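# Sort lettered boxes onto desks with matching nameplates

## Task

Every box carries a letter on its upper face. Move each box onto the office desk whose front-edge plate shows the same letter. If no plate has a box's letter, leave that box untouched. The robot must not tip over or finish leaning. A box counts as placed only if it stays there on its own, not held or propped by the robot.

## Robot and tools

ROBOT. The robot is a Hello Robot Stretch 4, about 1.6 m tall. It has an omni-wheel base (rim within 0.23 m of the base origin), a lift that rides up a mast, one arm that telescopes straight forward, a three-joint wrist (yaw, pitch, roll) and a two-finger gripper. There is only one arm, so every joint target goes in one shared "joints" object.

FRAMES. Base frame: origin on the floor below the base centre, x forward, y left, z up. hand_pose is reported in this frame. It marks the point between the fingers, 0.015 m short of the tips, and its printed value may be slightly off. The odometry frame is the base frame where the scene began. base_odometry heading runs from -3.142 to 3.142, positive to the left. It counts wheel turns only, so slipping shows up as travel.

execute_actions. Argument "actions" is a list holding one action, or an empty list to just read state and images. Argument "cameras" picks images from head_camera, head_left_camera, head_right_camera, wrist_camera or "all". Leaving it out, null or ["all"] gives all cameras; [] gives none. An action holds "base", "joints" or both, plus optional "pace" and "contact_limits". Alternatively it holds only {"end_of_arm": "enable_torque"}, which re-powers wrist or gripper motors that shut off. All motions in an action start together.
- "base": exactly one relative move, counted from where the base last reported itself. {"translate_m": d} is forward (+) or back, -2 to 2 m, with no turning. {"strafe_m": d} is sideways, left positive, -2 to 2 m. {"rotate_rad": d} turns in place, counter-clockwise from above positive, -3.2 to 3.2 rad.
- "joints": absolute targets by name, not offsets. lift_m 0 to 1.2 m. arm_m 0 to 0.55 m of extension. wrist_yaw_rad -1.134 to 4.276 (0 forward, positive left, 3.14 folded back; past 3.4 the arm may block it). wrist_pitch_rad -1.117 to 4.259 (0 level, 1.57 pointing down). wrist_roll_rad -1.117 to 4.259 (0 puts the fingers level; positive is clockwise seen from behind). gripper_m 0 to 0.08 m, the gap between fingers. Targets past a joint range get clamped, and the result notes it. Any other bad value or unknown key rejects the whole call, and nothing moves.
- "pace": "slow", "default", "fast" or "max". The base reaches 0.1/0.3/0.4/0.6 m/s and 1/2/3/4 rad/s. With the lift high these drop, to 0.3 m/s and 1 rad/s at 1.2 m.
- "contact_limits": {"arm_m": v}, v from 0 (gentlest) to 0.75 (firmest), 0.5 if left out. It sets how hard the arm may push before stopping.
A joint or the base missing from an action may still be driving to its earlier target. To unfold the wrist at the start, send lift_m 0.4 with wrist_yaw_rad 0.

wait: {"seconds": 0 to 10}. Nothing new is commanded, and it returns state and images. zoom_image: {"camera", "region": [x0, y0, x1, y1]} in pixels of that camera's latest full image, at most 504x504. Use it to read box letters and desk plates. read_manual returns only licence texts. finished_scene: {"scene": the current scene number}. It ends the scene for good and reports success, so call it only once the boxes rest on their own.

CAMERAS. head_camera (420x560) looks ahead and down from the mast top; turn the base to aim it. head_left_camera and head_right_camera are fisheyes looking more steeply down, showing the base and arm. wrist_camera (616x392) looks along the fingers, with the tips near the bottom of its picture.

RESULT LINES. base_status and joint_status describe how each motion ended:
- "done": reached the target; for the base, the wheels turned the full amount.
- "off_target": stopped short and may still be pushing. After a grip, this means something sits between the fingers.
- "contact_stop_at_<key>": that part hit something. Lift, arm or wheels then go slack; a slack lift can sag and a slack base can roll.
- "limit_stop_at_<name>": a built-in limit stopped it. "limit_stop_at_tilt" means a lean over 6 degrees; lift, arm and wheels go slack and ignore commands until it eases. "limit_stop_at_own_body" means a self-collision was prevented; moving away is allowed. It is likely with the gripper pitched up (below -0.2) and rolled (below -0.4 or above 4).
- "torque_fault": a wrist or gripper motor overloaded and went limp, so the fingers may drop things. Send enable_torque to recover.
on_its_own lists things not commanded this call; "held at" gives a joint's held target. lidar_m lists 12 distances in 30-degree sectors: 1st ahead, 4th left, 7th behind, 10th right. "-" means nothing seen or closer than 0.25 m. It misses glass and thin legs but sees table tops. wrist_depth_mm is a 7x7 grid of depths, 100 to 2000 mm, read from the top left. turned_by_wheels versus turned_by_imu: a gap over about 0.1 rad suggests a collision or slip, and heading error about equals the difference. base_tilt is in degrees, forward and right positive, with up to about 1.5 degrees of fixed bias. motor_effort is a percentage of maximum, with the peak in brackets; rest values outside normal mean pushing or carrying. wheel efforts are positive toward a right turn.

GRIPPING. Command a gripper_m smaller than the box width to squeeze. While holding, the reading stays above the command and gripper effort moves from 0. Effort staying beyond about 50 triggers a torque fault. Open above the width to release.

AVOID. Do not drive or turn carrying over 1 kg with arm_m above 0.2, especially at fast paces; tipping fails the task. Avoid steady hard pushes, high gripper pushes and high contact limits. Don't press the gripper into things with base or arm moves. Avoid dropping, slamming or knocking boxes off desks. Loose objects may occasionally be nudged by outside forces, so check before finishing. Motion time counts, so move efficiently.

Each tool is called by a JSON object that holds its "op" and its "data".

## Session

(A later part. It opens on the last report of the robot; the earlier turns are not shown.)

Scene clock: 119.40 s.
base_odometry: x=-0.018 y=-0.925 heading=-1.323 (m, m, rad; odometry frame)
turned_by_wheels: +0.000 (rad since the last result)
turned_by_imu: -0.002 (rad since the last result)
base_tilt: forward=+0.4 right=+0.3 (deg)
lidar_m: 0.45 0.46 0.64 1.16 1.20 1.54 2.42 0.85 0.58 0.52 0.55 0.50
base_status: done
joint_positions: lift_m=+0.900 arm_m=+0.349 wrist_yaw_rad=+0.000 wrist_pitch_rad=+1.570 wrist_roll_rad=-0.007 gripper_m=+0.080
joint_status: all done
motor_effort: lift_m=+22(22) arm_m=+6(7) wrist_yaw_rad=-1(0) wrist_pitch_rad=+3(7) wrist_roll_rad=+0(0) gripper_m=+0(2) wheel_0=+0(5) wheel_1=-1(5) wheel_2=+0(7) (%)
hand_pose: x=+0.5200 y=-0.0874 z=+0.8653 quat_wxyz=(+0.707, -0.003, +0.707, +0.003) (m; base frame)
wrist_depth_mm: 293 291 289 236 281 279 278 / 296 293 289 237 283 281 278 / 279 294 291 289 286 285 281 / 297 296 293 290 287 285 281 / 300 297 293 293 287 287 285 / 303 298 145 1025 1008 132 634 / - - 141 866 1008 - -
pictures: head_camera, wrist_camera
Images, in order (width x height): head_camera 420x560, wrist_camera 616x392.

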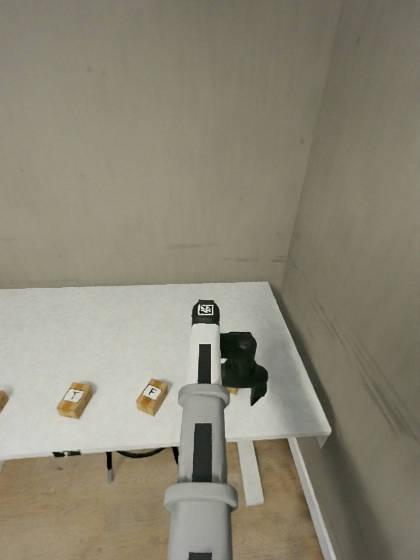

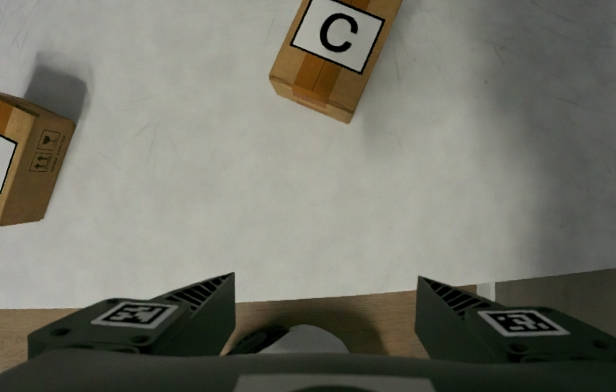

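{"op": "execute_actions", "data": {"actions": [{"joints":{"arm_m":0.5,"wrist_roll_rad":0.42}}], "cameras": ["wrist_camera"]}}

Scene clock: 126.93 s.
base_odometry: x=-0.018 y=-0.925 heading=-1.323 (m, m, rad; odometry frame)
turned_by_wheels: +0.000 (rad since the last result)
turned_by_imu: -0.002 (rad since the last result)
base_tilt: forward=+0.4 right=+0.3 (deg)
lidar_m: 0.45 0.49 0.63 1.17 1.20 1.56 2.44 0.85 0.55 0.51 0.55 0.49
base_status: not commanded
joint_positions: lift_m=+0.900 arm_m=+0.499 wrist_yaw_rad=+0.000 wrist_pitch_rad=+1.570 wrist_roll_rad=+0.420 gripper_m=+0.080
joint_status: all done
motor_effort: lift_m=+22(22) arm_m=+7(6) wrist_yaw_rad=-1(1) wrist_pitch_rad=+0(0) wrist_roll_rad=+1(5) gripper_m=+1(0) wheel_0=+0(0) wheel_1=-1(1) wheel_2=+0(0) (%)
hand_pose: x=+0.6699 y=-0.0874 z=+0.8653 quat_wxyz=(+0.692, +0.147, +0.691, -0.147) (m; base frame)
wrist_depth_mm: 293 291 289 285 282 279 276 / 296 293 290 287 282 281 278 / 297 293 291 289 285 281 278 / 300 296 293 287 286 283 282 / 301 298 296 241 287 285 282 / 303 300 145 242 241 132 - / - - 140 294 290 - -
pictures: wrist_camera
Images, in order (width x height): wrist_camera 616x392.

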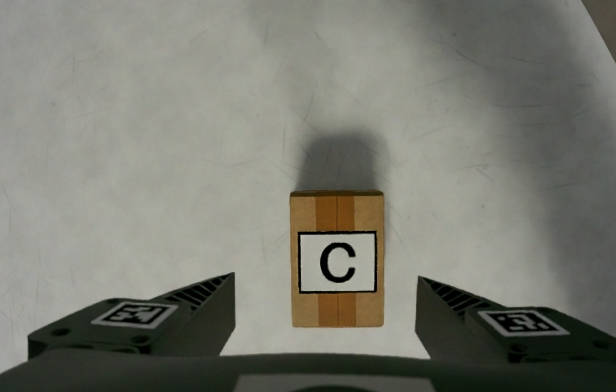

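{"op": "execute_actions", "data": {"actions": [{"joints":{"arm_m":0.515,"lift_m":0.825}}], "cameras": []}}

{"op": "execute_actions", "data": {"actions": [{"joints":{"gripper_m":0.03}}], "cameras": ["wrist_camera"]}}

Scene clock: 131.07 s.
base_odometry: x=-0.018 y=-0.925 heading=-1.323 (m, m, rad; odometry frame)
turned_by_wheels: +0.000 (rad since the last result)
turned_by_imu: -0.002 (rad since the last result)
base_tilt: forward=+0.5 right=+0.3 (deg)
lidar_m: 0.44 0.48 0.64 1.17 1.19 1.54 2.43 0.84 0.58 0.51 0.55 0.49
base_status: not commanded
joint_positions: lift_m=+0.825 arm_m=+0.514 wrist_yaw_rad=+0.000 wrist_pitch_rad=+1.570 wrist_roll_rad=+0.420 gripper_m=+0.080
joint_status: all done
motor_effort: lift_m=+14(23) arm_m=+7(8) wrist_yaw_rad=-2(2) wrist_pitch_rad=+1(1) wrist_roll_rad=+1(1) gripper_m=+1(1) wheel_0=+0(0) wheel_1=-1(1) wheel_2=+0(0) (%)
hand_pose: x=+0.6849 y=-0.0874 z=+0.7909 quat_wxyz=(+0.692, +0.147, +0.691, -0.147) (m; base frame)
wrist_depth_mm: 218 216 214 212 210 206 - / 220 218 216 213 211 208 207 / 221 219 216 214 212 210 208 / 223 221 218 215 213 211 208 / 224 222 219 167 165 211 211 / 224 221 145 167 165 132 - / - - 140 167 166 - -
pictures: none
No camera images: the call's "cameras" was empty. Leave "cameras" out to get every camera's image.

Scene clock: 132.20 s.
base_odometry: x=-0.018 y=-0.925 heading=-1.323 (m, m, rad; odometry frame)
turned_by_wheels: +0.000 (rad since the last result)
turned_by_imu: +0.000 (rad since the last result)
base_tilt: forward=+0.5 right=+0.3 (deg)
lidar_m: 0.46 0.49 0.63 1.16 1.20 1.55 2.43 0.83 0.58 0.52 0.54 0.51
base_status: not commanded
joint_positions: lift_m=+0.825 arm_m=+0.514 wrist_yaw_rad=+0.000 wrist_pitch_rad=+1.570 wrist_roll_rad=+0.420 gripper_m=+0.030
joint_status: all done
motor_effort: lift_m=+14(14) arm_m=+7(7) wrist_yaw_rad=-1(1) wrist_pitch_rad=+2(1) wrist_roll_rad=+1(1) gripper_m=+0(1) wheel_0=+0(0) wheel_1=-1(1) wheel_2=+0(0) (%)
hand_pose: x=+0.6849 y=-0.0874 z=+0.7909 quat_wxyz=(+0.692, +0.147, +0.691, -0.147) (m; base frame)
wrist_depth_mm: 220 216 213 211 210 207 - / 220 217 216 213 211 208 207 / 220 219 216 214 212 209 207 / 222 220 217 216 213 211 208 / 224 222 219 167 165 212 209 / 225 223 146 166 138 213 211 / - - - - - - -
pictures: wrist_camera
Images, in order (width x height): wrist_camera 616x392.

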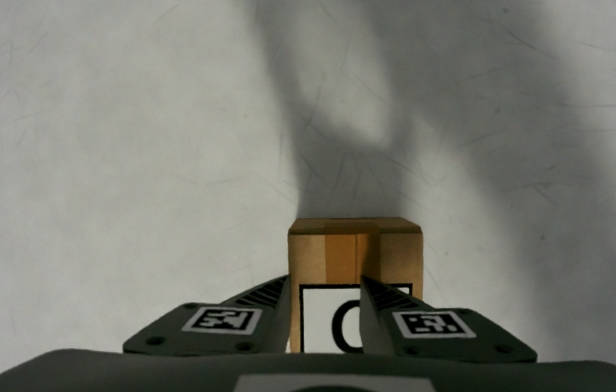

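{"op": "execute_actions", "data": {"actions": [{"joints":{"gripper_m":0.08}}], "cameras": []}}

{"op": "execute_actions", "data": {"actions": [{"joints":{"lift_m":0.78}}], "cameras": []}}

{"op": "execute_actions", "data": {"actions": [{"joints":{"gripper_m":0.03}}], "cameras": ["wrist_camera"]}}

Scene clock: 136.23 s.
base_odometry: x=-0.018 y=-0.925 heading=-1.323 (m, m, rad; odometry frame)
turned_by_wheels: +0.000 (rad since the last result)
turned_by_imu: -0.002 (rad since the last result)
base_tilt: forward=+0.5 right=+0.3 (deg)
lidar_m: 0.44 0.47 0.63 1.18 1.20 1.54 2.44 0.87 0.57 0.53 0.54 0.52
base_status: not commanded
joint_positions: lift_m=+0.825 arm_m=+0.514 wrist_yaw_rad=+0.000 wrist_pitch_rad=+1.570 wrist_roll_rad=+0.420 gripper_m=+0.080
joint_status: all done
motor_effort: lift_m=+14(14) arm_m=+6(6) wrist_yaw_rad=-2(1) wrist_pitch_rad=+2(4) wrist_roll_rad=+1(1) gripper_m=+0(1) wheel_0=+0(0) wheel_1=-1(1) wheel_2=+0(0) (%)
hand_pose: x=+0.6849 y=-0.0874 z=+0.7909 quat_wxyz=(+0.692, +0.147, +0.691, -0.147) (m; base frame)
wrist_depth_mm: 218 216 214 211 210 207 - / 220 217 215 213 210 209 206 / 221 219 217 213 212 209 208 / 222 220 218 214 213 211 208 / 224 220 218 166 165 212 210 / 225 221 145 167 165 132 - / - - 140 168 166 - -
pictures: none
No camera images: the call's "cameras" was empty. Leave "cameras" out to get every camera's image.

Scene clock: 137.00 s.
base_odometry: x=-0.018 y=-0.925 heading=-1.323 (m, m, rad; odometry frame)
turned_by_wheels: +0.000 (rad since the last result)
turned_by_imu: +0.000 (rad since the last result)
base_tilt: forward=+0.4 right=+0.3 (deg)
lidar_m: 0.48 0.48 0.63 1.16 1.20 1.57 2.43 0.85 0.57 0.52 0.52 0.49
base_status: not commanded
joint_positions: lift_m=+0.819 arm_m=+0.514 wrist_yaw_rad=-0.002 wrist_pitch_rad=+1.575 wrist_roll_rad=+0.421 gripper_m=+0.080
joint_status: lift_m contact_stop (moved -0.006 of -0.045)
on_its_own: lift_m is slack since a contact_stop (your +0.780 is given up)
motor_effort: lift_m=+15(15) arm_m=+7(7) wrist_yaw_rad=+3(12) wrist_pitch_rad=-11(33) wrist_roll_rad=-3(3) gripper_m=+1(2) wheel_0=+3(3) wheel_1=+0(1) wheel_2=-1(2) (%)
hand_pose: x=+0.6838 y=-0.0874 z=+0.7850 quat_wxyz=(+0.690, +0.148, +0.693, -0.149) (m; base frame)
wrist_depth_mm: 218 216 213 211 210 206 - / 218 216 213 213 210 208 206 / 220 218 216 213 212 208 207 / 221 220 216 214 211 210 208 / 221 220 217 164 164 211 209 / 224 220 145 166 163 132 - / - - 140 166 164 - -
pictures: none
No camera images: the call's "cameras" was empty. Leave "cameras" out to get every camera's image.

not run: a stop came earlier in this reply.

{"op": "execute_actions", "data": {"actions": [], "cameras": ["wrist_camera","head_camera"]}}

Scene clock: 138.20 s.
base_odometry: x=-0.018 y=-0.925 heading=-1.323 (m, m, rad; odometry frame)
turned_by_wheels: +0.000 (rad since the last result)
turned_by_imu: -0.001 (rad since the last result)
base_tilt: forward=+0.4 right=+0.3 (deg)
lidar_m: 0.46 0.47 0.64 1.16 1.19 1.55 2.43 0.81 0.57 0.52 0.53 0.50
base_status: not commanded
joint_positions: lift_m=+0.821 arm_m=+0.514 wrist_yaw_rad=-0.001 wrist_pitch_rad=+1.573 wrist_roll_rad=+0.421 gripper_m=+0.080
joint_status: lift_m contact_stop (moved -0.006 of -0.045)
on_its_own: lift_m is slack since a contact_stop (your +0.780 is given up)
motor_effort: lift_m=+19(15) arm_m=+6(7) wrist_yaw_rad=+2(12) wrist_pitch_rad=-7(33) wrist_roll_rad=-2(3) gripper_m=+0(2) wheel_0=+3(3) wheel_1=+0(1) wheel_2=-1(2) (%)
hand_pose: x=+0.6842 y=-0.0874 z=+0.7865 quat_wxyz=(+0.691, +0.148, +0.692, -0.148) (m; base frame)
wrist_depth_mm: 217 216 213 211 208 207 - / 219 216 213 212 209 207 206 / 220 218 215 213 211 209 207 / 221 219 217 214 212 209 208 / 223 220 218 165 164 211 208 / 224 220 145 166 164 132 - / - - 141 167 165 - -
pictures: head_camera, wrist_camera
Images, in order (width x height): head_camera 420x560, wrist_camera 616x392.

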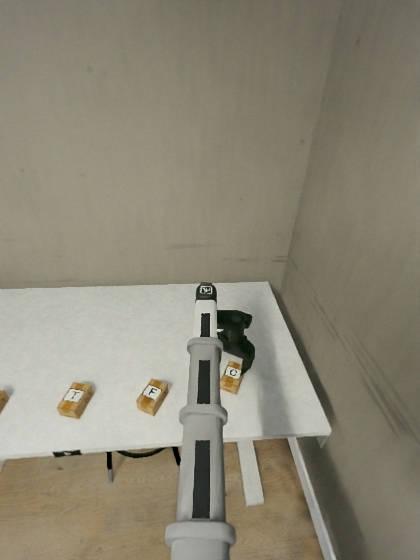

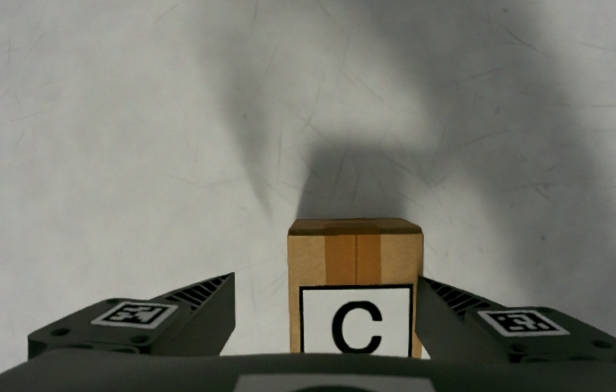

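{"op": "execute_actions", "data": {"actions": [{"base":{"strafe_m":-0.014},"joints":{"lift_m":0.83,"arm_m":0.508}}], "cameras": []}}

{"op": "execute_actions", "data": {"actions": [{"joints":{"lift_m":0.78}}], "cameras": []}}

{"op": "execute_actions", "data": {"actions": [{"joints":{"gripper_m":0.03}}], "cameras": ["wrist_camera"]}}

Scene clock: 143.97 s.
base_odometry: x=-0.031 y=-0.928 heading=-1.323 (m, m, rad; odometry frame)
turned_by_wheels: +0.000 (rad since the last result)
turned_by_imu: -0.002 (rad since the last result)
base_tilt: forward=+0.5 right=+0.3 (deg)
lidar_m: 0.45 0.50 0.63 1.18 1.19 1.58 2.43 0.84 0.55 0.50 0.52 0.50
base_status: done
joint_positions: lift_m=+0.830 arm_m=+0.509 wrist_yaw_rad=+0.000 wrist_pitch_rad=+1.570 wrist_roll_rad=+0.420 gripper_m=+0.080
joint_status: all done
motor_effort: lift_m=+24(28) arm_m=-6(9) wrist_yaw_rad=-2(1) wrist_pitch_rad=+1(6) wrist_roll_rad=-1(2) gripper_m=+0(0) wheel_0=+0(6) wheel_1=+0(7) wheel_2=+0(1) (%)
hand_pose: x=+0.6802 y=-0.0874 z=+0.7951 quat_wxyz=(+0.692, +0.148, +0.691, -0.147) (m; base frame)
wrist_depth_mm: 223 220 218 216 214 211 - / 224 222 219 216 214 212 210 / 225 224 220 219 216 213 211 / 227 224 222 220 217 214 213 / 229 225 223 170 176 216 213 / 230 226 145 171 169 132 - / - - 140 172 171 - -
pictures: none
No camera images: the call's "cameras" was empty. Leave "cameras" out to get every camera's image.

Scene clock: 145.07 s.
base_odometry: x=-0.031 y=-0.928 heading=-1.323 (m, m, rad; odometry frame)
turned_by_wheels: +0.000 (rad since the last result)
turned_by_imu: +0.000 (rad since the last result)
base_tilt: forward=+0.4 right=+0.3 (deg)
lidar_m: 0.46 0.48 0.61 1.17 1.23 1.58 2.44 0.84 0.57 0.51 0.52 0.48
base_status: not commanded
joint_positions: lift_m=+0.780 arm_m=+0.509 wrist_yaw_rad=+0.000 wrist_pitch_rad=+1.570 wrist_roll_rad=+0.420 gripper_m=+0.080
joint_status: all done
motor_effort: lift_m=+14(17) arm_m=-6(6) wrist_yaw_rad=-2(1) wrist_pitch_rad=+1(0) wrist_roll_rad=-1(2) gripper_m=+0(1) wheel_0=+0(1) wheel_1=+0(0) wheel_2=+0(0) (%)
hand_pose: x=+0.6802 y=-0.0874 z=+0.7460 quat_wxyz=(+0.692, +0.148, +0.691, -0.147) (m; base frame)
wrist_depth_mm: 173 172 169 167 166 163 - / 174 172 170 168 167 165 163 / 175 173 172 169 167 166 164 / 177 174 172 170 168 167 165 / 177 175 173 124 124 168 166 / 178 175 125 122 121 132 - / - - 124 122 121 - -
pictures: none
No camera images: the call's "cameras" was empty. Leave "cameras" out to get every camera's image.

Scene clock: 146.07 s.
base_odometry: x=-0.031 y=-0.928 heading=-1.323 (m, m, rad; odometry frame)
turned_by_wheels: +0.000 (rad since the last result)
turned_by_imu: +0.000 (rad since the last result)
base_tilt: forward=+0.4 right=+0.3 (deg)
lidar_m: 0.45 0.49 0.66 1.16 1.21 1.57 2.44 0.83 0.56 0.51 0.53 0.50
base_status: not commanded
joint_positions: lift_m=+0.780 arm_m=+0.509 wrist_yaw_rad=+0.000 wrist_pitch_rad=+1.570 wrist_roll_rad=+0.420 gripper_m=+0.059
joint_status: gripper_m off_target (ended at +0.059, target +0.030)
on_its_own: gripper_m is held at +0.053, not at your +0.030, by its contact guard: the fingers met something
motor_effort: lift_m=+14(14) arm_m=-6(6) wrist_yaw_rad=-1(1) wrist_pitch_rad=+1(1) wrist_roll_rad=-1(2) gripper_m=-41(46) wheel_0=+0(1) wheel_1=+0(0) wheel_2=+0(0) (%)
hand_pose: x=+0.6802 y=-0.0874 z=+0.7460 quat_wxyz=(+0.692, +0.148, +0.691, -0.147) (m; base frame)
wrist_depth_mm: 173 171 169 167 165 164 - / 174 173 170 168 167 164 163 / 175 174 171 169 168 166 164 / 176 174 172 170 168 167 165 / 177 175 174 124 143 167 167 / 178 176 122 121 121 167 - / - - - 122 121 - -
pictures: wrist_camera
Images, in order (width x height): wrist_camera 616x392.

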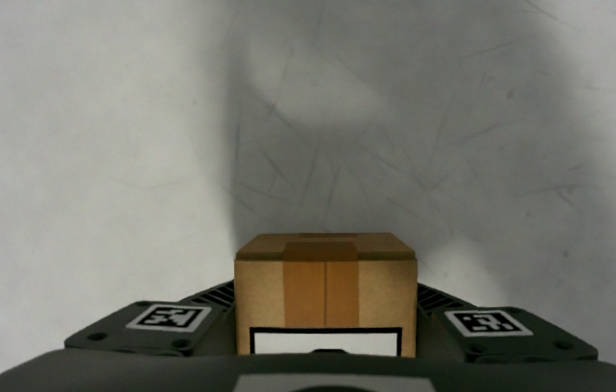

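{"op": "execute_actions", "data": {"actions": [{"joints":{"lift_m":0.9,"arm_m":0.0}}], "cameras": []}}

{"op": "execute_actions", "data": {"actions": [{"base":{"translate_m":-1.87},"pace":"fast"}], "cameras": []}}

Scene clock: 153.00 s.
base_odometry: x=-0.031 y=-0.928 heading=-1.323 (m, m, rad; odometry frame)
turned_by_wheels: +0.000 (rad since the last result)
turned_by_imu: -0.002 (rad since the last result)
base_tilt: forward=+0.4 right=+0.3 (deg)
lidar_m: 0.46 0.46 0.65 1.20 1.21 1.58 2.43 0.86 0.56 0.51 0.52 0.52
base_status: not commanded
joint_positions: lift_m=+0.900 arm_m=+0.001 wrist_yaw_rad=+0.000 wrist_pitch_rad=+1.570 wrist_roll_rad=+0.420 gripper_m=+0.059
joint_status: all done
on_its_own: gripper_m is held at +0.053, not at your +0.030, by its contact guard: the fingers met something
motor_effort: lift_m=+24(24) arm_m=-7(9) wrist_yaw_rad=-2(2) wrist_pitch_rad=+0(0) wrist_roll_rad=+0(1) gripper_m=-41(43) wheel_0=+0(0) wheel_1=+0(0) wheel_2=+0(0) (%)
hand_pose: x=+0.1721 y=-0.0874 z=+0.8651 quat_wxyz=(+0.692, +0.148, +0.691, -0.147) (m; base frame)
wrist_depth_mm: 1042 1008 1008 991 976 676 525 / 1025 1042 1008 1008 976 778 569 / 1025 1042 1008 1025 1008 891 654 / 1060 1008 1025 1008 1008 991 750 / 1060 1042 1025 124 142 960 866 / 1060 1042 122 122 121 991 960 / - - - 122 121 - -
pictures: none
No camera images: the call's "cameras" was empty. Leave "cameras" out to get every camera's image.

Scene clock: 159.27 s.
base_odometry: x=-0.489 y=+0.885 heading=-1.323 (m, m, rad; odometry frame)
turned_by_wheels: +0.000 (rad since the last result)
turned_by_imu: +0.003 (rad since the last result)
base_tilt: forward=+0.4 right=+0.3 (deg)
lidar_m: 2.07 1.63 1.10 1.11 0.94 0.63 0.57 0.58 0.75 0.68 0.67 0.91
base_status: done
joint_positions: lift_m=+0.900 arm_m=+0.001 wrist_yaw_rad=+0.000 wrist_pitch_rad=+1.570 wrist_roll_rad=+0.420 gripper_m=+0.059
joint_status: not commanded
on_its_own: gripper_m is held at +0.053, not at your +0.030, by its contact guard: the fingers met something
motor_effort: lift_m=+24(24) arm_m=-6(7) wrist_yaw_rad=-1(1) wrist_pitch_rad=+1(1) wrist_roll_rad=-1(0) gripper_m=-43(41) wheel_0=-1(5) wheel_1=+0(5) wheel_2=+0(10) (%)
hand_pose: x=+0.1721 y=-0.0874 z=+0.8651 quat_wxyz=(+0.692, +0.148, +0.691, -0.147) (m; base frame)
wrist_depth_mm: 1025 1008 991 991 976 960 741 / 1025 1025 1008 991 976 976 820 / 1042 1025 1025 1008 991 976 904 / 1042 1042 1025 1008 1008 991 976 / 1060 1042 1042 124 142 991 991 / 1060 1042 122 121 121 1008 1008 / - - - 121 121 - -
pictures: none
No camera images: the call's "cameras" was empty. Leave "cameras" out to get every camera's image.

{"op": "execute_actions", "data": {"actions": [{"base":{"rotate_rad":1.6},"pace":"fast"}], "cameras": ["head_camera"]}}

Scene clock: 162.87 s.
base_odometry: x=-0.489 y=+0.885 heading=+0.277 (m, m, rad; odometry frame)
turned_by_wheels: +1.600 (rad since the last result)
turned_by_imu: +1.562 (rad since the last result)
base_tilt: forward=+0.4 right=+0.3 (deg)
lidar_m: 1.09 0.93 0.60 0.57 0.60 0.74 0.66 0.72 0.92 2.20 1.55 1.10
base_status: done
joint_positions: lift_m=+0.900 arm_m=+0.001 wrist_yaw_rad=+0.000 wrist_pitch_rad=+1.570 wrist_roll_rad=+0.420 gripper_m=+0.059
joint_status: not commanded
on_its_own: gripper_m is held at +0.053, not at your +0.030, by its contact guard: the fingers met something
motor_effort: lift_m=+24(24) arm_m=-6(7) wrist_yaw_rad=-1(0) wrist_pitch_rad=+1(1) wrist_roll_rad=-1(1) gripper_m=-39(39) wheel_0=+0(7) wheel_1=+0(4) wheel_2=+1(7) (%)
hand_pose: x=+0.1722 y=-0.0874 z=+0.8651 quat_wxyz=(+0.692, +0.148, +0.691, -0.147) (m; base frame)
wrist_depth_mm: 1042 1025 1008 991 991 976 946 / 1025 1025 1008 991 976 960 976 / 1042 1042 1025 1008 1008 991 976 / 1060 1025 1008 1008 991 991 976 / 946 1042 1042 124 143 991 976 / 854 1042 122 121 120 1008 976 / - - - 122 121 - -
pictures: head_camera
Images, in order (width x height): head_camera 420x560.

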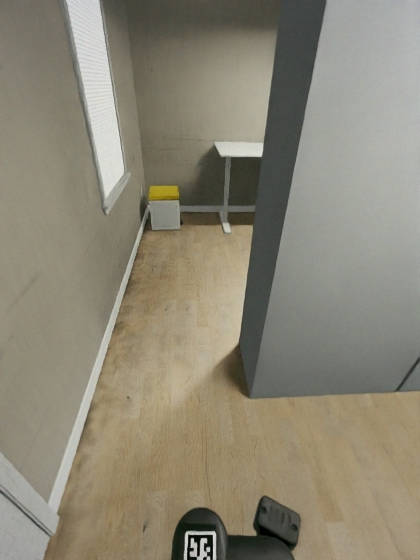

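{"op": "execute_actions", "data": {"actions": [{"base":{"strafe_m":0.22},"pace":"fast"}], "cameras": []}}

{"op": "execute_actions", "data": {"actions": [{"base":{"translate_m":1.9},"pace":"fast"}], "cameras": ["head_camera","head_right_camera"]}}

Scene clock: 167.20 s.
base_odometry: x=-0.550 y=+1.096 heading=+0.277 (m, m, rad; odometry frame)
turned_by_wheels: +0.000 (rad since the last result)
turned_by_imu: -0.001 (rad since the last result)
base_tilt: forward=+0.5 right=+0.3 (deg)
lidar_m: 2.02 0.49 0.39 0.33 0.37 0.47 0.71 0.71 0.96 2.26 1.54 1.14
base_status: done
joint_positions: lift_m=+0.900 arm_m=+0.001 wrist_yaw_rad=+0.000 wrist_pitch_rad=+1.570 wrist_roll_rad=+0.420 gripper_m=+0.059
joint_status: not commanded
on_its_own: gripper_m is held at +0.053, not at your +0.030, by its contact guard: the fingers met something
motor_effort: lift_m=+23(24) arm_m=-6(6) wrist_yaw_rad=-1(2) wrist_pitch_rad=+1(2) wrist_roll_rad=+0(1) gripper_m=-40(40) wheel_0=+1(9) wheel_1=+0(9) wheel_2=+1(1) (%)
hand_pose: x=+0.1722 y=-0.0874 z=+0.8652 quat_wxyz=(+0.692, +0.148, +0.691, -0.147) (m; base frame)
wrist_depth_mm: 1025 1025 1008 991 976 991 976 / 946 1025 991 991 976 976 960 / 854 1025 1008 1008 991 991 991 / 723 1042 1008 1008 1008 991 976 / 654 891 1042 124 142 1008 991 / 591 750 122 121 121 991 991 / - - - 122 121 - -
pictures: none
No camera images: the call's "cameras" was empty. Leave "cameras" out to get every camera's image.

Scene clock: 173.53 s.
base_odometry: x=+1.278 y=+1.616 heading=+0.277 (m, m, rad; odometry frame)
turned_by_wheels: +0.000 (rad since the last result)
turned_by_imu: -0.008 (rad since the last result)
base_tilt: forward=+0.4 right=+0.3 (deg)
lidar_m: 1.42 0.77 0.51 0.50 0.52 0.68 1.56 0.66 0.59 1.31 2.11 1.42
base_status: done
joint_positions: lift_m=+0.900 arm_m=+0.001 wrist_yaw_rad=+0.000 wrist_pitch_rad=+1.570 wrist_roll_rad=+0.420 gripper_m=+0.059
joint_status: not commanded
on_its_own: gripper_m is held at +0.053, not at your +0.030, by its contact guard: the fingers met something
motor_effort: lift_m=+22(23) arm_m=-6(6) wrist_yaw_rad=-1(1) wrist_pitch_rad=+4(3) wrist_roll_rad=-1(1) gripper_m=-40(41) wheel_0=-2(5) wheel_1=+0(5) wheel_2=+1(8) (%)
hand_pose: x=+0.1722 y=-0.0874 z=+0.8652 quat_wxyz=(+0.692, +0.148, +0.691, -0.147) (m; base frame)
wrist_depth_mm: 1008 1008 1008 991 976 960 960 / 1042 1008 1025 1008 991 991 946 / 1042 1042 1008 991 1008 976 976 / 946 1025 1025 1008 1008 991 976 / 866 1025 1025 124 142 976 991 / 768 960 122 122 121 1008 991 / - - - 121 121 - -
pictures: head_camera, head_right_camera
Images, in order (width x height): head_camera 420x560, head_right_camera 420x672.

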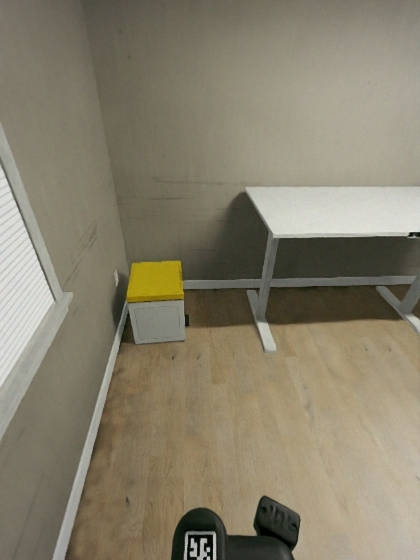

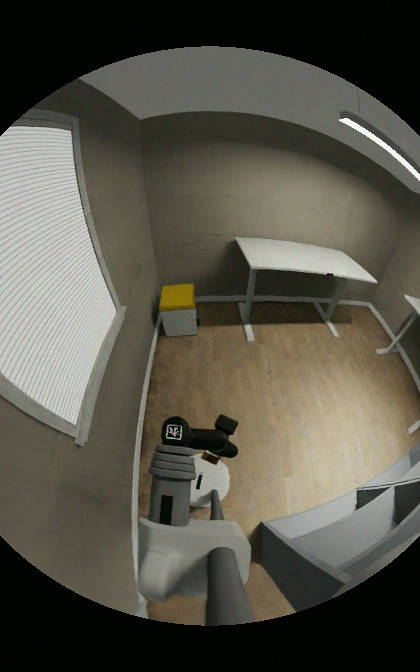

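{"op": "execute_actions", "data": {"actions": [{"base":{"translate_m":0.5},"pace":"fast"}], "cameras": []}}

{"op": "execute_actions", "data": {"actions": [{"base":{"strafe_m":-0.8},"pace":"fast"}], "cameras": ["head_camera"]}}

Scene clock: 178.80 s.
base_odometry: x=+1.759 y=+1.753 heading=+0.277 (m, m, rad; odometry frame)
turned_by_wheels: +0.000 (rad since the last result)
turned_by_imu: -0.004 (rad since the last result)
base_tilt: forward=+0.4 right=+0.3 (deg)
lidar_m: 1.00 0.89 0.53 0.51 0.54 0.75 1.80 1.00 1.20 2.41 1.27 0.94
base_status: done
joint_positions: lift_m=+0.900 arm_m=+0.001 wrist_yaw_rad=+0.000 wrist_pitch_rad=+1.570 wrist_roll_rad=+0.420 gripper_m=+0.059
joint_status: not commanded
on_its_own: gripper_m is held at +0.053, not at your +0.030, by its contact guard: the fingers met something
motor_effort: lift_m=+22(23) arm_m=-6(6) wrist_yaw_rad=-2(1) wrist_pitch_rad=+1(1) wrist_roll_rad=-1(0) gripper_m=-41(42) wheel_0=+0(5) wheel_1=+1(5) wheel_2=+0(9) (%)
hand_pose: x=+0.1722 y=-0.0874 z=+0.8652 quat_wxyz=(+0.692, +0.148, +0.691, -0.147) (m; base frame)
wrist_depth_mm: 1025 1025 991 1008 976 976 960 / 1025 1025 1008 976 991 976 960 / 1025 1025 991 991 991 976 976 / 991 1025 1008 1008 976 991 976 / 917 1042 1042 124 143 991 991 / 809 1025 122 121 120 976 991 / - - - 122 121 - -
pictures: none
No camera images: the call's "cameras" was empty. Leave "cameras" out to get every camera's image.

Scene clock: 182.17 s.
base_odometry: x=+1.978 y=+0.983 heading=+0.277 (m, m, rad; odometry frame)
turned_by_wheels: +0.000 (rad since the last result)
turned_by_imu: -0.004 (rad since the last result)
base_tilt: forward=+0.5 right=+0.3 (deg)
lidar_m: 0.88 0.92 1.39 1.30 1.35 0.90 0.85 0.88 1.14 1.61 1.44 0.97
base_status: done
joint_positions: lift_m=+0.900 arm_m=+0.001 wrist_yaw_rad=+0.000 wrist_pitch_rad=+1.570 wrist_roll_rad=+0.420 gripper_m=+0.059
joint_status: not commanded
on_its_own: gripper_m is held at +0.053, not at your +0.030, by its contact guard: the fingers met something
motor_effort: lift_m=+23(23) arm_m=-6(6) wrist_yaw_rad=+0(1) wrist_pitch_rad=+0(2) wrist_roll_rad=-1(0) gripper_m=-42(41) wheel_0=+0(10) wheel_1=+2(10) wheel_2=-1(0) (%)
hand_pose: x=+0.1722 y=-0.0874 z=+0.8652 quat_wxyz=(+0.692, +0.148, +0.691, -0.147) (m; base frame)
wrist_depth_mm: 1025 1025 1008 991 991 976 960 / 1025 1008 1008 991 991 976 976 / 1060 1025 1008 1008 991 976 960 / 1042 1042 1025 991 991 991 976 / 1042 1025 1042 124 143 976 976 / 1078 1060 122 121 121 991 976 / - - - 122 121 - -
pictures: head_camera
Images, in order (width x height): head_camera 420x560.

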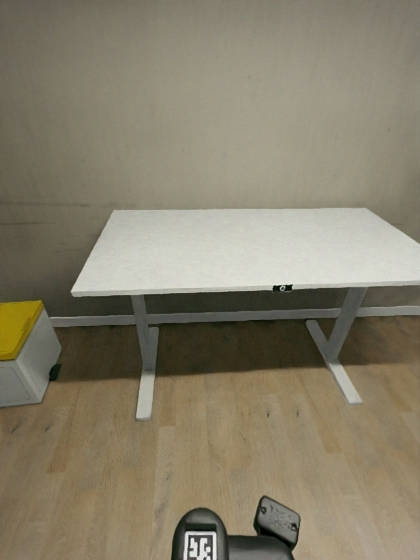

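Drive 0.43, extend, lower (desk height presumably the same).

{"op": "execute_actions", "data": {"actions": [{"base":{"translate_m":0.43},"joints":{"arm_m":0.19}}], "cameras": []}}

{"op": "execute_actions", "data": {"actions": [{"joints":{"arm_m":0.5}}], "cameras": []}}

Scene clock: 187.83 s.
base_odometry: x=+2.391 y=+1.101 heading=+0.277 (m, m, rad; odometry frame)
turned_by_wheels: +0.000 (rad since the last result)
turned_by_imu: -0.004 (rad since the last result)
base_tilt: forward=+0.4 right=+0.3 (deg)
lidar_m: 0.45 0.47 0.62 1.34 1.38 1.84 1.28 1.30 1.70 1.59 0.76 0.52
base_status: done
joint_positions: lift_m=+0.900 arm_m=+0.189 wrist_yaw_rad=+0.000 wrist_pitch_rad=+1.570 wrist_roll_rad=+0.420 gripper_m=+0.059
joint_status: all done
on_its_own: gripper_m is held at +0.053, not at your +0.030, by its contact guard: the fingers met something
motor_effort: lift_m=+23(23) arm_m=+6(8) wrist_yaw_rad=-2(1) wrist_pitch_rad=+3(1) wrist_roll_rad=-1(0) gripper_m=-40(40) wheel_0=+0(7) wheel_1=-1(5) wheel_2=+0(8) (%)
hand_pose: x=+0.3599 y=-0.0874 z=+0.8652 quat_wxyz=(+0.692, +0.147, +0.691, -0.147) (m; base frame)
wrist_depth_mm: 976 1025 1008 991 991 976 946 / 866 1025 991 1008 1008 976 960 / 1042 1008 1025 1008 976 976 976 / 1042 1025 1025 1008 976 991 976 / 1042 1025 1025 124 142 976 960 / 1078 1042 122 121 120 976 991 / - - - 122 121 - -
pictures: none
No camera images: the call's "cameras" was empty. Leave "cameras" out to get every camera's image.

Scene clock: 189.27 s.
base_odometry: x=+2.391 y=+1.101 heading=+0.276 (m, m, rad; odometry frame)
turned_by_wheels: -0.001 (rad since the last result)
turned_by_imu: +0.010 (rad since the last result)
base_tilt: forward=+0.4 right=+0.3 (deg)
lidar_m: 0.48 0.49 0.64 1.35 1.37 1.87 1.27 1.30 1.71 1.59 0.73 0.51
base_status: not commanded
joint_positions: lift_m=+0.901 arm_m=+0.267 wrist_yaw_rad=-0.003 wrist_pitch_rad=+1.574 wrist_roll_rad=+0.417 gripper_m=+0.059
joint_status: arm_m contact_stop (moved +0.078 of +0.311)
on_its_own: gripper_m is held at +0.053, not at your +0.030, by its contact guard: the fingers met something; arm_m is slack since a contact_stop (your +0.500 is given up)
motor_effort: lift_m=+10(23) arm_m=+0(28) wrist_yaw_rad=+8(36) wrist_pitch_rad=-10(99) wrist_roll_rad=+7(39) gripper_m=-41(39) wheel_0=-1(9) wheel_1=+1(8) wheel_2=-7(17) (%)
hand_pose: x=+0.4367 y=-0.0874 z=+0.8663 quat_wxyz=(+0.690, +0.147, +0.693, -0.148) (m; base frame)
wrist_depth_mm: - - - - - - - / - - - - - - 976 / - - - - - 976 976 / - - - 1008 991 991 976 / - - 146 124 142 1008 991 / - - 122 121 121 991 976 / - - - 122 121 - -
pictures: none
No camera images: the call's "cameras" was empty. Leave "cameras" out to get every camera's image.

This desk is taller.

{"op": "execute_actions", "data": {"actions": [{"joints":{"arm_m":0.2}}], "cameras": []}}

{"op": "execute_actions", "data": {"actions": [{"joints":{"lift_m":1.15}}], "cameras": []}}

{"op": "execute_actions", "data": {"actions": [{"joints":{"arm_m":0.5},"contact_limits":{"arm_m":0.2}}], "cameras": ["head_camera","wrist_camera"]}}

Scene clock: 193.00 s.
base_odometry: x=+2.391 y=+1.101 heading=+0.277 (m, m, rad; odometry frame)
turned_by_wheels: +0.000 (rad since the last result)
turned_by_imu: -0.001 (rad since the last result)
base_tilt: forward=+0.4 right=+0.3 (deg)
lidar_m: 0.47 0.48 0.63 1.33 1.37 1.86 1.28 1.30 1.68 1.58 0.73 0.52
base_status: not commanded
joint_positions: lift_m=+0.900 arm_m=+0.201 wrist_yaw_rad=+0.000 wrist_pitch_rad=+1.570 wrist_roll_rad=+0.420 gripper_m=+0.059
joint_status: all done
on_its_own: gripper_m is held at +0.053, not at your +0.030, by its contact guard: the fingers met something
motor_effort: lift_m=+17(17) arm_m=-7(9) wrist_yaw_rad=-1(9) wrist_pitch_rad=+3(10) wrist_roll_rad=+0(7) gripper_m=-41(43) wheel_0=-1(2) wheel_1=-1(1) wheel_2=-1(7) (%)
hand_pose: x=+0.3722 y=-0.0874 z=+0.8657 quat_wxyz=(+0.692, +0.147, +0.691, -0.147) (m; base frame)
wrist_depth_mm: - 1008 1008 991 960 976 960 / 809 1008 1008 991 991 991 946 / 1042 1025 1008 991 976 991 976 / 1042 1042 991 1025 1008 991 976 / 1042 1042 1025 124 143 1008 976 / 1042 1042 122 121 120 1008 1008 / - - - 122 121 - -
pictures: none
No camera images: the call's "cameras" was empty. Leave "cameras" out to get every camera's image.

Scene clock: 195.10 s.
base_odometry: x=+2.391 y=+1.101 heading=+0.277 (m, m, rad; odometry frame)
turned_by_wheels: +0.000 (rad since the last result)
turned_by_imu: -0.001 (rad since the last result)
base_tilt: forward=+0.4 right=+0.3 (deg)
lidar_m: 0.47 0.47 0.65 1.34 1.38 1.86 1.26 1.31 1.70 1.59 0.72 0.51
base_status: not commanded
joint_positions: lift_m=+1.150 arm_m=+0.201 wrist_yaw_rad=+0.000 wrist_pitch_rad=+1.570 wrist_roll_rad=+0.420 gripper_m=+0.059
joint_status: all done
on_its_own: gripper_m is held at +0.053, not at your +0.030, by its contact guard: the fingers met something
motor_effort: lift_m=+24(24) arm_m=-7(7) wrist_yaw_rad=+0(0) wrist_pitch_rad=+2(2) wrist_roll_rad=+1(0) gripper_m=-41(41) wheel_0=-1(1) wheel_1=-1(1) wheel_2=-1(1) (%)
hand_pose: x=+0.3722 y=-0.0874 z=+1.1151 quat_wxyz=(+0.692, +0.147, +0.691, -0.147) (m; base frame)
wrist_depth_mm: 315 312 307 304 303 1205 1205 / 317 314 309 307 1229 1205 1182 / 317 315 312 1255 1229 1205 1205 / 322 317 1281 1229 1255 1229 1205 / 325 1281 1255 124 142 1229 1255 / 1336 1308 122 121 121 1255 1229 / - - - 122 121 - -
pictures: none
No camera images: the call's "cameras" was empty. Leave "cameras" out to get every camera's image.

Scene clock: 197.10 s.
base_odometry: x=+2.391 y=+1.101 heading=+0.277 (m, m, rad; odometry frame)
turned_by_wheels: +0.000 (rad since the last result)
turned_by_imu: -0.001 (rad since the last result)
base_tilt: forward=+0.4 right=+0.3 (deg)
lidar_m: 0.45 0.45 0.62 1.35 1.39 1.82 1.27 1.30 1.68 1.58 0.75 0.49
base_status: not commanded
joint_positions: lift_m=+1.150 arm_m=+0.499 wrist_yaw_rad=+0.000 wrist_pitch_rad=+1.570 wrist_roll_rad=+0.420 gripper_m=+0.059
joint_status: all done
on_its_own: gripper_m is held at +0.053, not at your +0.030, by its contact guard: the fingers met something
motor_effort: lift_m=+24(24) arm_m=+6(6) wrist_yaw_rad=-1(1) wrist_pitch_rad=+3(1) wrist_roll_rad=+1(0) gripper_m=-43(41) wheel_0=-1(1) wheel_1=-1(1) wheel_2=-1(1) (%)
contact_limits: arm_m 0.2
hand_pose: x=+0.6699 y=-0.0874 z=+1.1151 quat_wxyz=(+0.692, +0.147, +0.691, -0.147) (m; base frame)
wrist_depth_mm: 314 310 309 306 301 298 296 / 315 312 309 306 303 300 297 / 317 314 312 309 306 300 297 / 319 315 315 309 307 303 300 / 322 319 314 124 143 303 301 / 325 319 122 122 120 304 301 / - - - 122 121 - -
pictures: head_camera, wrist_camera
Images, in order (width x height): head_camera 420x560, wrist_camera 616x392.

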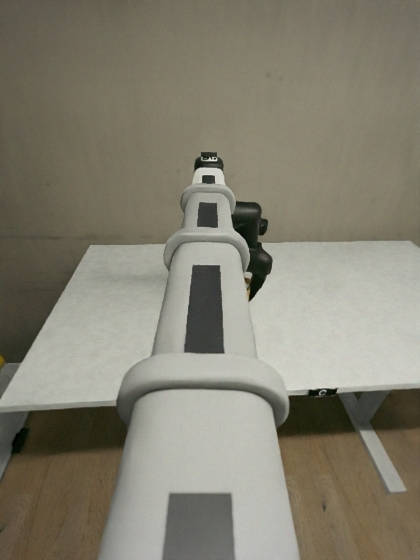

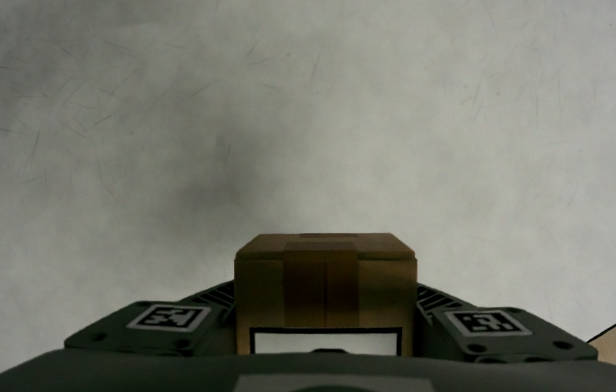

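Depth needs to go from ~0.307 to ~0.170: lower by 0.135.

{"op": "execute_actions", "data": {"actions": [{"joints":{"lift_m":1.017}}], "cameras": []}}

{"op": "execute_actions", "data": {"actions": [{"joints":{"gripper_m":0.08}}], "cameras": []}}

{"op": "execute_actions", "data": {"actions": [{"joints":{"lift_m":1.1}}], "cameras": ["wrist_camera"]}}

Scene clock: 201.40 s.
base_odometry: x=+2.391 y=+1.101 heading=+0.277 (m, m, rad; odometry frame)
turned_by_wheels: +0.000 (rad since the last result)
turned_by_imu: -0.002 (rad since the last result)
base_tilt: forward=+0.5 right=+0.3 (deg)
lidar_m: 0.46 0.47 0.61 1.31 1.41 1.88 1.27 1.30 1.67 1.59 0.75 0.52
base_status: not commanded
joint_positions: lift_m=+1.017 arm_m=+0.499 wrist_yaw_rad=+0.000 wrist_pitch_rad=+1.570 wrist_roll_rad=+0.420 gripper_m=+0.059
joint_status: all done
on_its_own: gripper_m is held at +0.053, not at your +0.030, by its contact guard: the fingers met something
motor_effort: lift_m=+15(23) arm_m=+6(7) wrist_yaw_rad=-3(2) wrist_pitch_rad=+2(2) wrist_roll_rad=+1(0) gripper_m=-40(42) wheel_0=-1(1) wheel_1=-1(1) wheel_2=-1(1) (%)
hand_pose: x=+0.6699 y=-0.0874 z=+0.9829 quat_wxyz=(+0.692, +0.147, +0.691, -0.147) (m; base frame)
wrist_depth_mm: 180 178 176 174 172 170 - / 181 179 177 175 173 171 170 / 181 180 178 176 174 172 171 / 183 181 179 177 175 173 172 / 184 182 180 124 143 174 173 / 185 182 122 121 121 175 - / - - - 122 121 - -
pictures: none
No camera images: the call's "cameras" was empty. Leave "cameras" out to get every camera's image.

Scene clock: 202.33 s.
base_odometry: x=+2.391 y=+1.101 heading=+0.277 (m, m, rad; odometry frame)
turned_by_wheels: +0.000 (rad since the last result)
turned_by_imu: +0.000 (rad since the last result)
base_tilt: forward=+0.5 right=+0.3 (deg)
lidar_m: 0.46 0.48 0.64 1.35 1.40 1.87 1.28 1.31 1.68 1.58 0.76 0.50
base_status: not commanded
joint_positions: lift_m=+1.017 arm_m=+0.499 wrist_yaw_rad=+0.000 wrist_pitch_rad=+1.570 wrist_roll_rad=+0.420 gripper_m=+0.080
joint_status: all done
motor_effort: lift_m=+14(14) arm_m=+6(7) wrist_yaw_rad=-2(2) wrist_pitch_rad=+0(0) wrist_roll_rad=+0(1) gripper_m=+2(40) wheel_0=-1(1) wheel_1=-1(1) wheel_2=-1(1) (%)
hand_pose: x=+0.6699 y=-0.0874 z=+0.9829 quat_wxyz=(+0.692, +0.147, +0.691, -0.147) (m; base frame)
wrist_depth_mm: 180 179 176 175 173 170 - / 181 179 177 175 174 172 169 / 182 180 178 176 174 173 171 / 183 181 178 177 175 174 172 / 185 182 180 130 144 175 173 / 186 182 130 129 128 133 - / - - 130 129 128 - -
pictures: none
No camera images: the call's "cameras" was empty. Leave "cameras" out to get every camera's image.

Scene clock: 203.67 s.
base_odometry: x=+2.391 y=+1.101 heading=+0.277 (m, m, rad; odometry frame)
turned_by_wheels: +0.000 (rad since the last result)
turned_by_imu: -0.001 (rad since the last result)
base_tilt: forward=+0.4 right=+0.3 (deg)
lidar_m: 0.44 0.48 0.60 1.33 1.39 1.84 1.29 1.31 1.69 1.59 0.74 0.48
base_status: not commanded
joint_positions: lift_m=+1.100 arm_m=+0.499 wrist_yaw_rad=+0.000 wrist_pitch_rad=+1.570 wrist_roll_rad=+0.420 gripper_m=+0.080
joint_status: all done
motor_effort: lift_m=+24(28) arm_m=+6(7) wrist_yaw_rad=-1(3) wrist_pitch_rad=+1(2) wrist_roll_rad=+1(1) gripper_m=+1(0) wheel_0=-1(1) wheel_1=-1(1) wheel_2=-1(1) (%)
hand_pose: x=+0.6699 y=-0.0874 z=+1.0651 quat_wxyz=(+0.692, +0.147, +0.691, -0.147) (m; base frame)
wrist_depth_mm: 264 260 258 255 252 250 - / 265 263 259 256 254 251 248 / 266 264 260 257 256 252 250 / 268 265 262 260 256 253 253 / 270 267 263 210 257 255 253 / 271 267 145 211 211 132 - / - - 140 213 236 - -
pictures: wrist_camera
Images, in order (width x height): wrist_camera 616x392.

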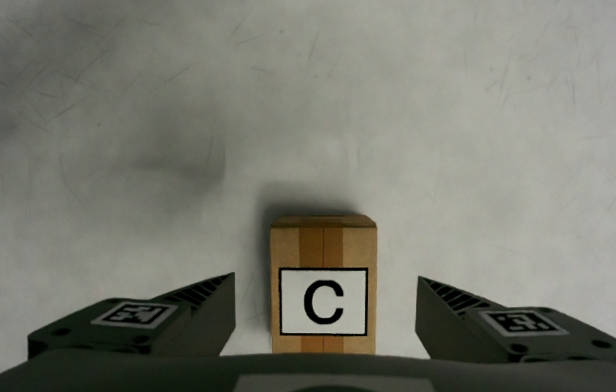

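{"op": "execute_actions", "data": {"actions": [{"base":{"translate_m":-0.43},"joints":{"arm_m":0,"lift_m":0.9},"pace":"fast"}], "cameras": []}}

{"op": "execute_actions", "data": {"actions": [{"base":{"strafe_m":0.8},"pace":"fast"}], "cameras": []}}

{"op": "execute_actions", "data": {"actions": [{"base":{"translate_m":-2.0},"pace":"fast"}], "cameras": []}}

Scene clock: 212.13 s.
torque_fault: wrist_pitch_rad switched itself off since the last result.
base_odometry: x=+1.978 y=+0.983 heading=+0.277 (m, m, rad; odometry frame)
turned_by_wheels: +0.000 (rad since the last result)
turned_by_imu: -0.001 (rad since the last result)
base_tilt: forward=+0.4 right=+0.3 (deg)
lidar_m: 0.87 0.92 1.40 1.28 1.36 0.91 0.83 0.85 1.13 1.59 1.44 0.94
base_status: done
joint_positions: lift_m=+0.984 arm_m=+0.350 wrist_yaw_rad=+0.000 wrist_pitch_rad=+1.378 wrist_roll_rad=+0.421 gripper_m=+0.080
joint_status: lift_m contact_stop (moved -0.116 of -0.200); arm_m contact_stop_at_lift_m (moved -0.149 of -0.499)
on_its_own: arm_m is held at +0.350, not at your +0.000, since a contact_stop; lift_m is slack since a contact_stop (your +0.900 is given up); wrist_pitch_rad is off since a torque_fault, until you send "end_of_arm": "enable_torque" (your +1.570 is given up)
motor_effort: lift_m=+19(19) arm_m=-3(16) wrist_yaw_rad=-2(25) wrist_pitch_rad=+2(100) wrist_roll_rad=-2(20) gripper_m=+0(1) wheel_0=+0(7) wheel_1=+1(7) wheel_2=-2(22) (%)
hand_pose: x=+0.5618 y=-0.0874 z=+0.9530 quat_wxyz=(+0.755, +0.161, +0.622, -0.133) (m; base frame)
wrist_depth_mm: 1205 1255 1255 1182 1160 1138 1098 / 1281 1205 1205 1182 1118 1098 1078 / 1255 1229 1182 1138 1118 1078 1060 / 1205 1182 1160 1138 1098 1042 1025 / 1205 1160 1138 1098 1078 1060 1008 / 1160 1138 145 1078 1060 133 1008 / - - 141 1060 1025 - -
pictures: none
No camera images: the call's "cameras" was empty. Leave "cameras" out to get every camera's image.

not run: a stop came earlier in this reply.

not run: a stop came earlier in this reply.

Oops, lowered onto the desk. Recover.

{"op": "execute_actions", "data": {"actions": [{"end_of_arm":"enable_torque"}], "cameras": []}}

{"op": "execute_actions", "data": {"actions": [{"base":{"strafe_m":0.8},"joints":{"arm_m":0,"lift_m":0.9,"wrist_pitch_rad":1.57},"pace":"fast"}], "cameras": []}}

{"op": "execute_actions", "data": {"actions": [{"base":{"translate_m":-2.0},"pace":"fast"}], "cameras": ["head_camera"]}}

Scene clock: 215.87 s.
base_odometry: x=+1.978 y=+0.983 heading=+0.277 (m, m, rad; odometry frame)
turned_by_wheels: +0.000 (rad since the last result)
turned_by_imu: -0.001 (rad since the last result)
base_tilt: forward=+0.4 right=+0.3 (deg)
lidar_m: 0.90 0.93 1.38 1.32 1.38 0.92 0.84 0.87 1.10 1.58 1.44 0.95
base_status: not commanded
joint_positions: lift_m=+0.984 arm_m=+0.350 wrist_yaw_rad=+0.000 wrist_pitch_rad=+1.417 wrist_roll_rad=+0.421 gripper_m=+0.080
joint_status: not commanded
end_of_arm: enable_torque: each motor that was off is on again
on_its_own: arm_m is held at +0.350, not at your +0.000, since a contact_stop; wrist_pitch_rad is held at +1.417, not at your +1.570, since a torque_fault; lift_m is slack since a contact_stop (your +0.900 is given up)
motor_effort: lift_m=+18(19) arm_m=-3(3) wrist_yaw_rad=-1(2) wrist_pitch_rad=+5(2) wrist_roll_rad=-2(1) gripper_m=+0(0) wheel_0=+0(0) wheel_1=+1(1) wheel_2=-2(2) (%)
hand_pose: x=+0.5537 y=-0.0874 z=+0.9516 quat_wxyz=(+0.743, +0.158, +0.636, -0.136) (m; base frame)
wrist_depth_mm: 854 1205 1160 1182 1138 1098 1078 / 1229 1205 1160 1160 1098 1098 1060 / 1255 1182 1160 1118 1078 1078 1060 / 1205 1160 1138 1098 1098 1042 1025 / 1205 1182 1138 1098 1078 1042 1008 / 1160 1138 145 1078 1060 132 1008 / - - 141 1060 1042 - -
pictures: none
No camera images: the call's "cameras" was empty. Leave "cameras" out to get every camera's image.

Scene clock: 219.37 s.
base_odometry: x=+1.759 y=+1.753 heading=+0.277 (m, m, rad; odometry frame)
turned_by_wheels: +0.000 (rad since the last result)
turned_by_imu: +0.002 (rad since the last result)
base_tilt: forward=+0.4 right=+0.3 (deg)
lidar_m: 1.00 0.88 0.54 0.50 0.53 0.75 1.78 0.98 1.23 2.41 1.29 0.91
base_status: done
joint_positions: lift_m=+0.900 arm_m=+0.001 wrist_yaw_rad=+0.000 wrist_pitch_rad=+1.570 wrist_roll_rad=+0.420 gripper_m=+0.080
joint_status: all done
motor_effort: lift_m=+14(18) arm_m=-6(10) wrist_yaw_rad=-1(2) wrist_pitch_rad=+1(7) wrist_roll_rad=-1(1) gripper_m=+0(0) wheel_0=+1(9) wheel_1=+0(9) wheel_2=-1(1) (%)
hand_pose: x=+0.1721 y=-0.0874 z=+0.8659 quat_wxyz=(+0.692, +0.148, +0.691, -0.148) (m; base frame)
wrist_depth_mm: 1025 1025 1025 991 976 991 960 / 1025 991 1008 1025 976 976 960 / 1042 1008 1042 1008 991 976 976 / 976 1042 1025 991 991 976 991 / 904 1042 1025 809 809 991 991 / 820 960 145 798 809 132 991 / - - 141 809 603 - -
pictures: none
No camera images: the call's "cameras" was empty. Leave "cameras" out to get every camera's image.

Scene clock: 225.97 s.
base_odometry: x=-0.165 y=+1.207 heading=+0.277 (m, m, rad; odometry frame)
turned_by_wheels: +0.000 (rad since the last result)
turned_by_imu: +0.003 (rad since the last result)
base_tilt: forward=+0.4 right=+0.3 (deg)
lidar_m: 1.96 0.67 0.44 0.36 0.40 0.57 1.09 1.11 1.45 2.50 0.95 0.80
base_status: done
joint_positions: lift_m=+0.900 arm_m=+0.001 wrist_yaw_rad=+0.000 wrist_pitch_rad=+1.570 wrist_roll_rad=+0.420 gripper_m=+0.080
joint_status: not commanded
motor_effort: lift_m=+14(14) arm_m=-6(6) wrist_yaw_rad=+0(0) wrist_pitch_rad=+0(1) wrist_roll_rad=-1(1) gripper_m=+1(0) wheel_0=+1(5) wheel_1=+0(4) wheel_2=+0(8) (%)
hand_pose: x=+0.1721 y=-0.0874 z=+0.8659 quat_wxyz=(+0.692, +0.148, +0.691, -0.148) (m; base frame)
wrist_depth_mm: 1025 1025 991 991 976 960 976 / 991 1025 1008 976 1008 991 960 / 917 1025 1025 1025 991 976 960 / 831 1025 1025 1025 991 991 976 / 741 976 1042 798 809 991 976 / 668 798 145 820 788 132 991 / - - 141 820 603 - -
pictures: head_camera
Images, in order (width x height): head_camera 420x560.

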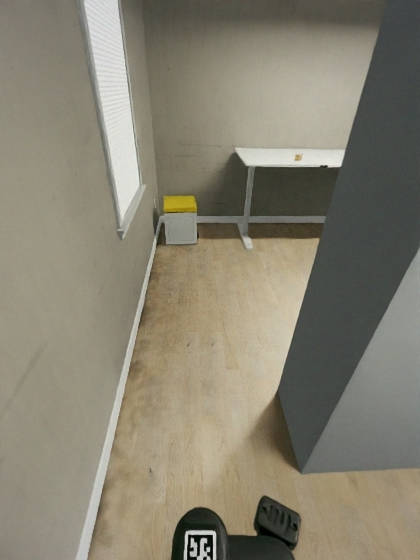

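{"op": "execute_actions", "data": {"actions": [{"base":{"rotate_rad":-1.6},"pace":"fast"}], "cameras": []}}

{"op": "execute_actions", "data": {"actions": [{"base":{"translate_m":1.7},"pace":"fast"}], "cameras": ["head_camera"]}}

Scene clock: 231.63 s.
base_odometry: x=-0.165 y=+1.207 heading=-1.323 (m, m, rad; odometry frame)
turned_by_wheels: -1.600 (rad since the last result)
turned_by_imu: -1.565 (rad since the last result)
base_tilt: forward=+0.4 right=+0.3 (deg)
lidar_m: 2.49 0.98 0.81 2.40 0.70 0.47 0.39 0.39 0.56 1.08 1.11 1.42
base_status: done
joint_positions: lift_m=+0.900 arm_m=+0.001 wrist_yaw_rad=+0.000 wrist_pitch_rad=+1.570 wrist_roll_rad=+0.420 gripper_m=+0.080
joint_status: not commanded
motor_effort: lift_m=+14(15) arm_m=-6(6) wrist_yaw_rad=+0(0) wrist_pitch_rad=+1(1) wrist_roll_rad=-1(1) gripper_m=+0(0) wheel_0=+0(5) wheel_1=+0(6) wheel_2=-2(7) (%)
hand_pose: x=+0.1721 y=-0.0874 z=+0.8659 quat_wxyz=(+0.692, +0.148, +0.691, -0.147) (m; base frame)
wrist_depth_mm: 1042 1025 991 991 976 976 946 / 1042 1042 1025 991 976 976 991 / 1025 1042 1008 991 976 991 960 / 1042 1042 1025 1008 991 991 976 / 1060 1025 1008 809 798 991 1008 / 1042 1060 145 809 788 133 976 / - - 140 798 603 - -
pictures: none
No camera images: the call's "cameras" was empty. Leave "cameras" out to get every camera's image.

Scene clock: 237.53 s.
base_odometry: x=+0.252 y=-0.441 heading=-1.323 (m, m, rad; odometry frame)
turned_by_wheels: +0.000 (rad since the last result)
turned_by_imu: -0.007 (rad since the last result)
base_tilt: forward=+0.4 right=+0.3 (deg)
lidar_m: 0.80 0.82 0.82 0.74 0.79 1.00 2.10 1.48 1.02 0.96 0.95 0.84
base_status: done
joint_positions: lift_m=+0.900 arm_m=+0.001 wrist_yaw_rad=+0.000 wrist_pitch_rad=+1.570 wrist_roll_rad=+0.420 gripper_m=+0.080
joint_status: not commanded
motor_effort: lift_m=+14(15) arm_m=-6(6) wrist_yaw_rad=-1(1) wrist_pitch_rad=+2(3) wrist_roll_rad=-1(1) gripper_m=-1(0) wheel_0=-1(6) wheel_1=+0(4) wheel_2=+1(10) (%)
hand_pose: x=+0.1721 y=-0.0874 z=+0.8659 quat_wxyz=(+0.692, +0.148, +0.691, -0.147) (m; base frame)
wrist_depth_mm: 1042 1025 1025 976 976 976 960 / 1025 1025 1025 1008 1008 960 960 / 1025 1042 991 1008 991 976 976 / 1042 1042 1025 991 991 976 976 / 1060 1025 1025 809 820 991 976 / 1078 1060 145 809 809 133 976 / - - 140 809 603 - -
pictures: head_camera
Images, in order (width x height): head_camera 420x560.

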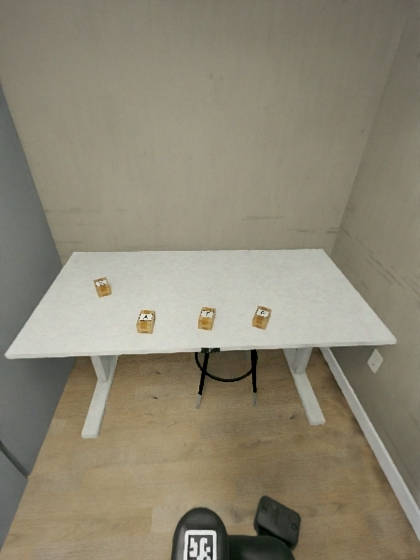

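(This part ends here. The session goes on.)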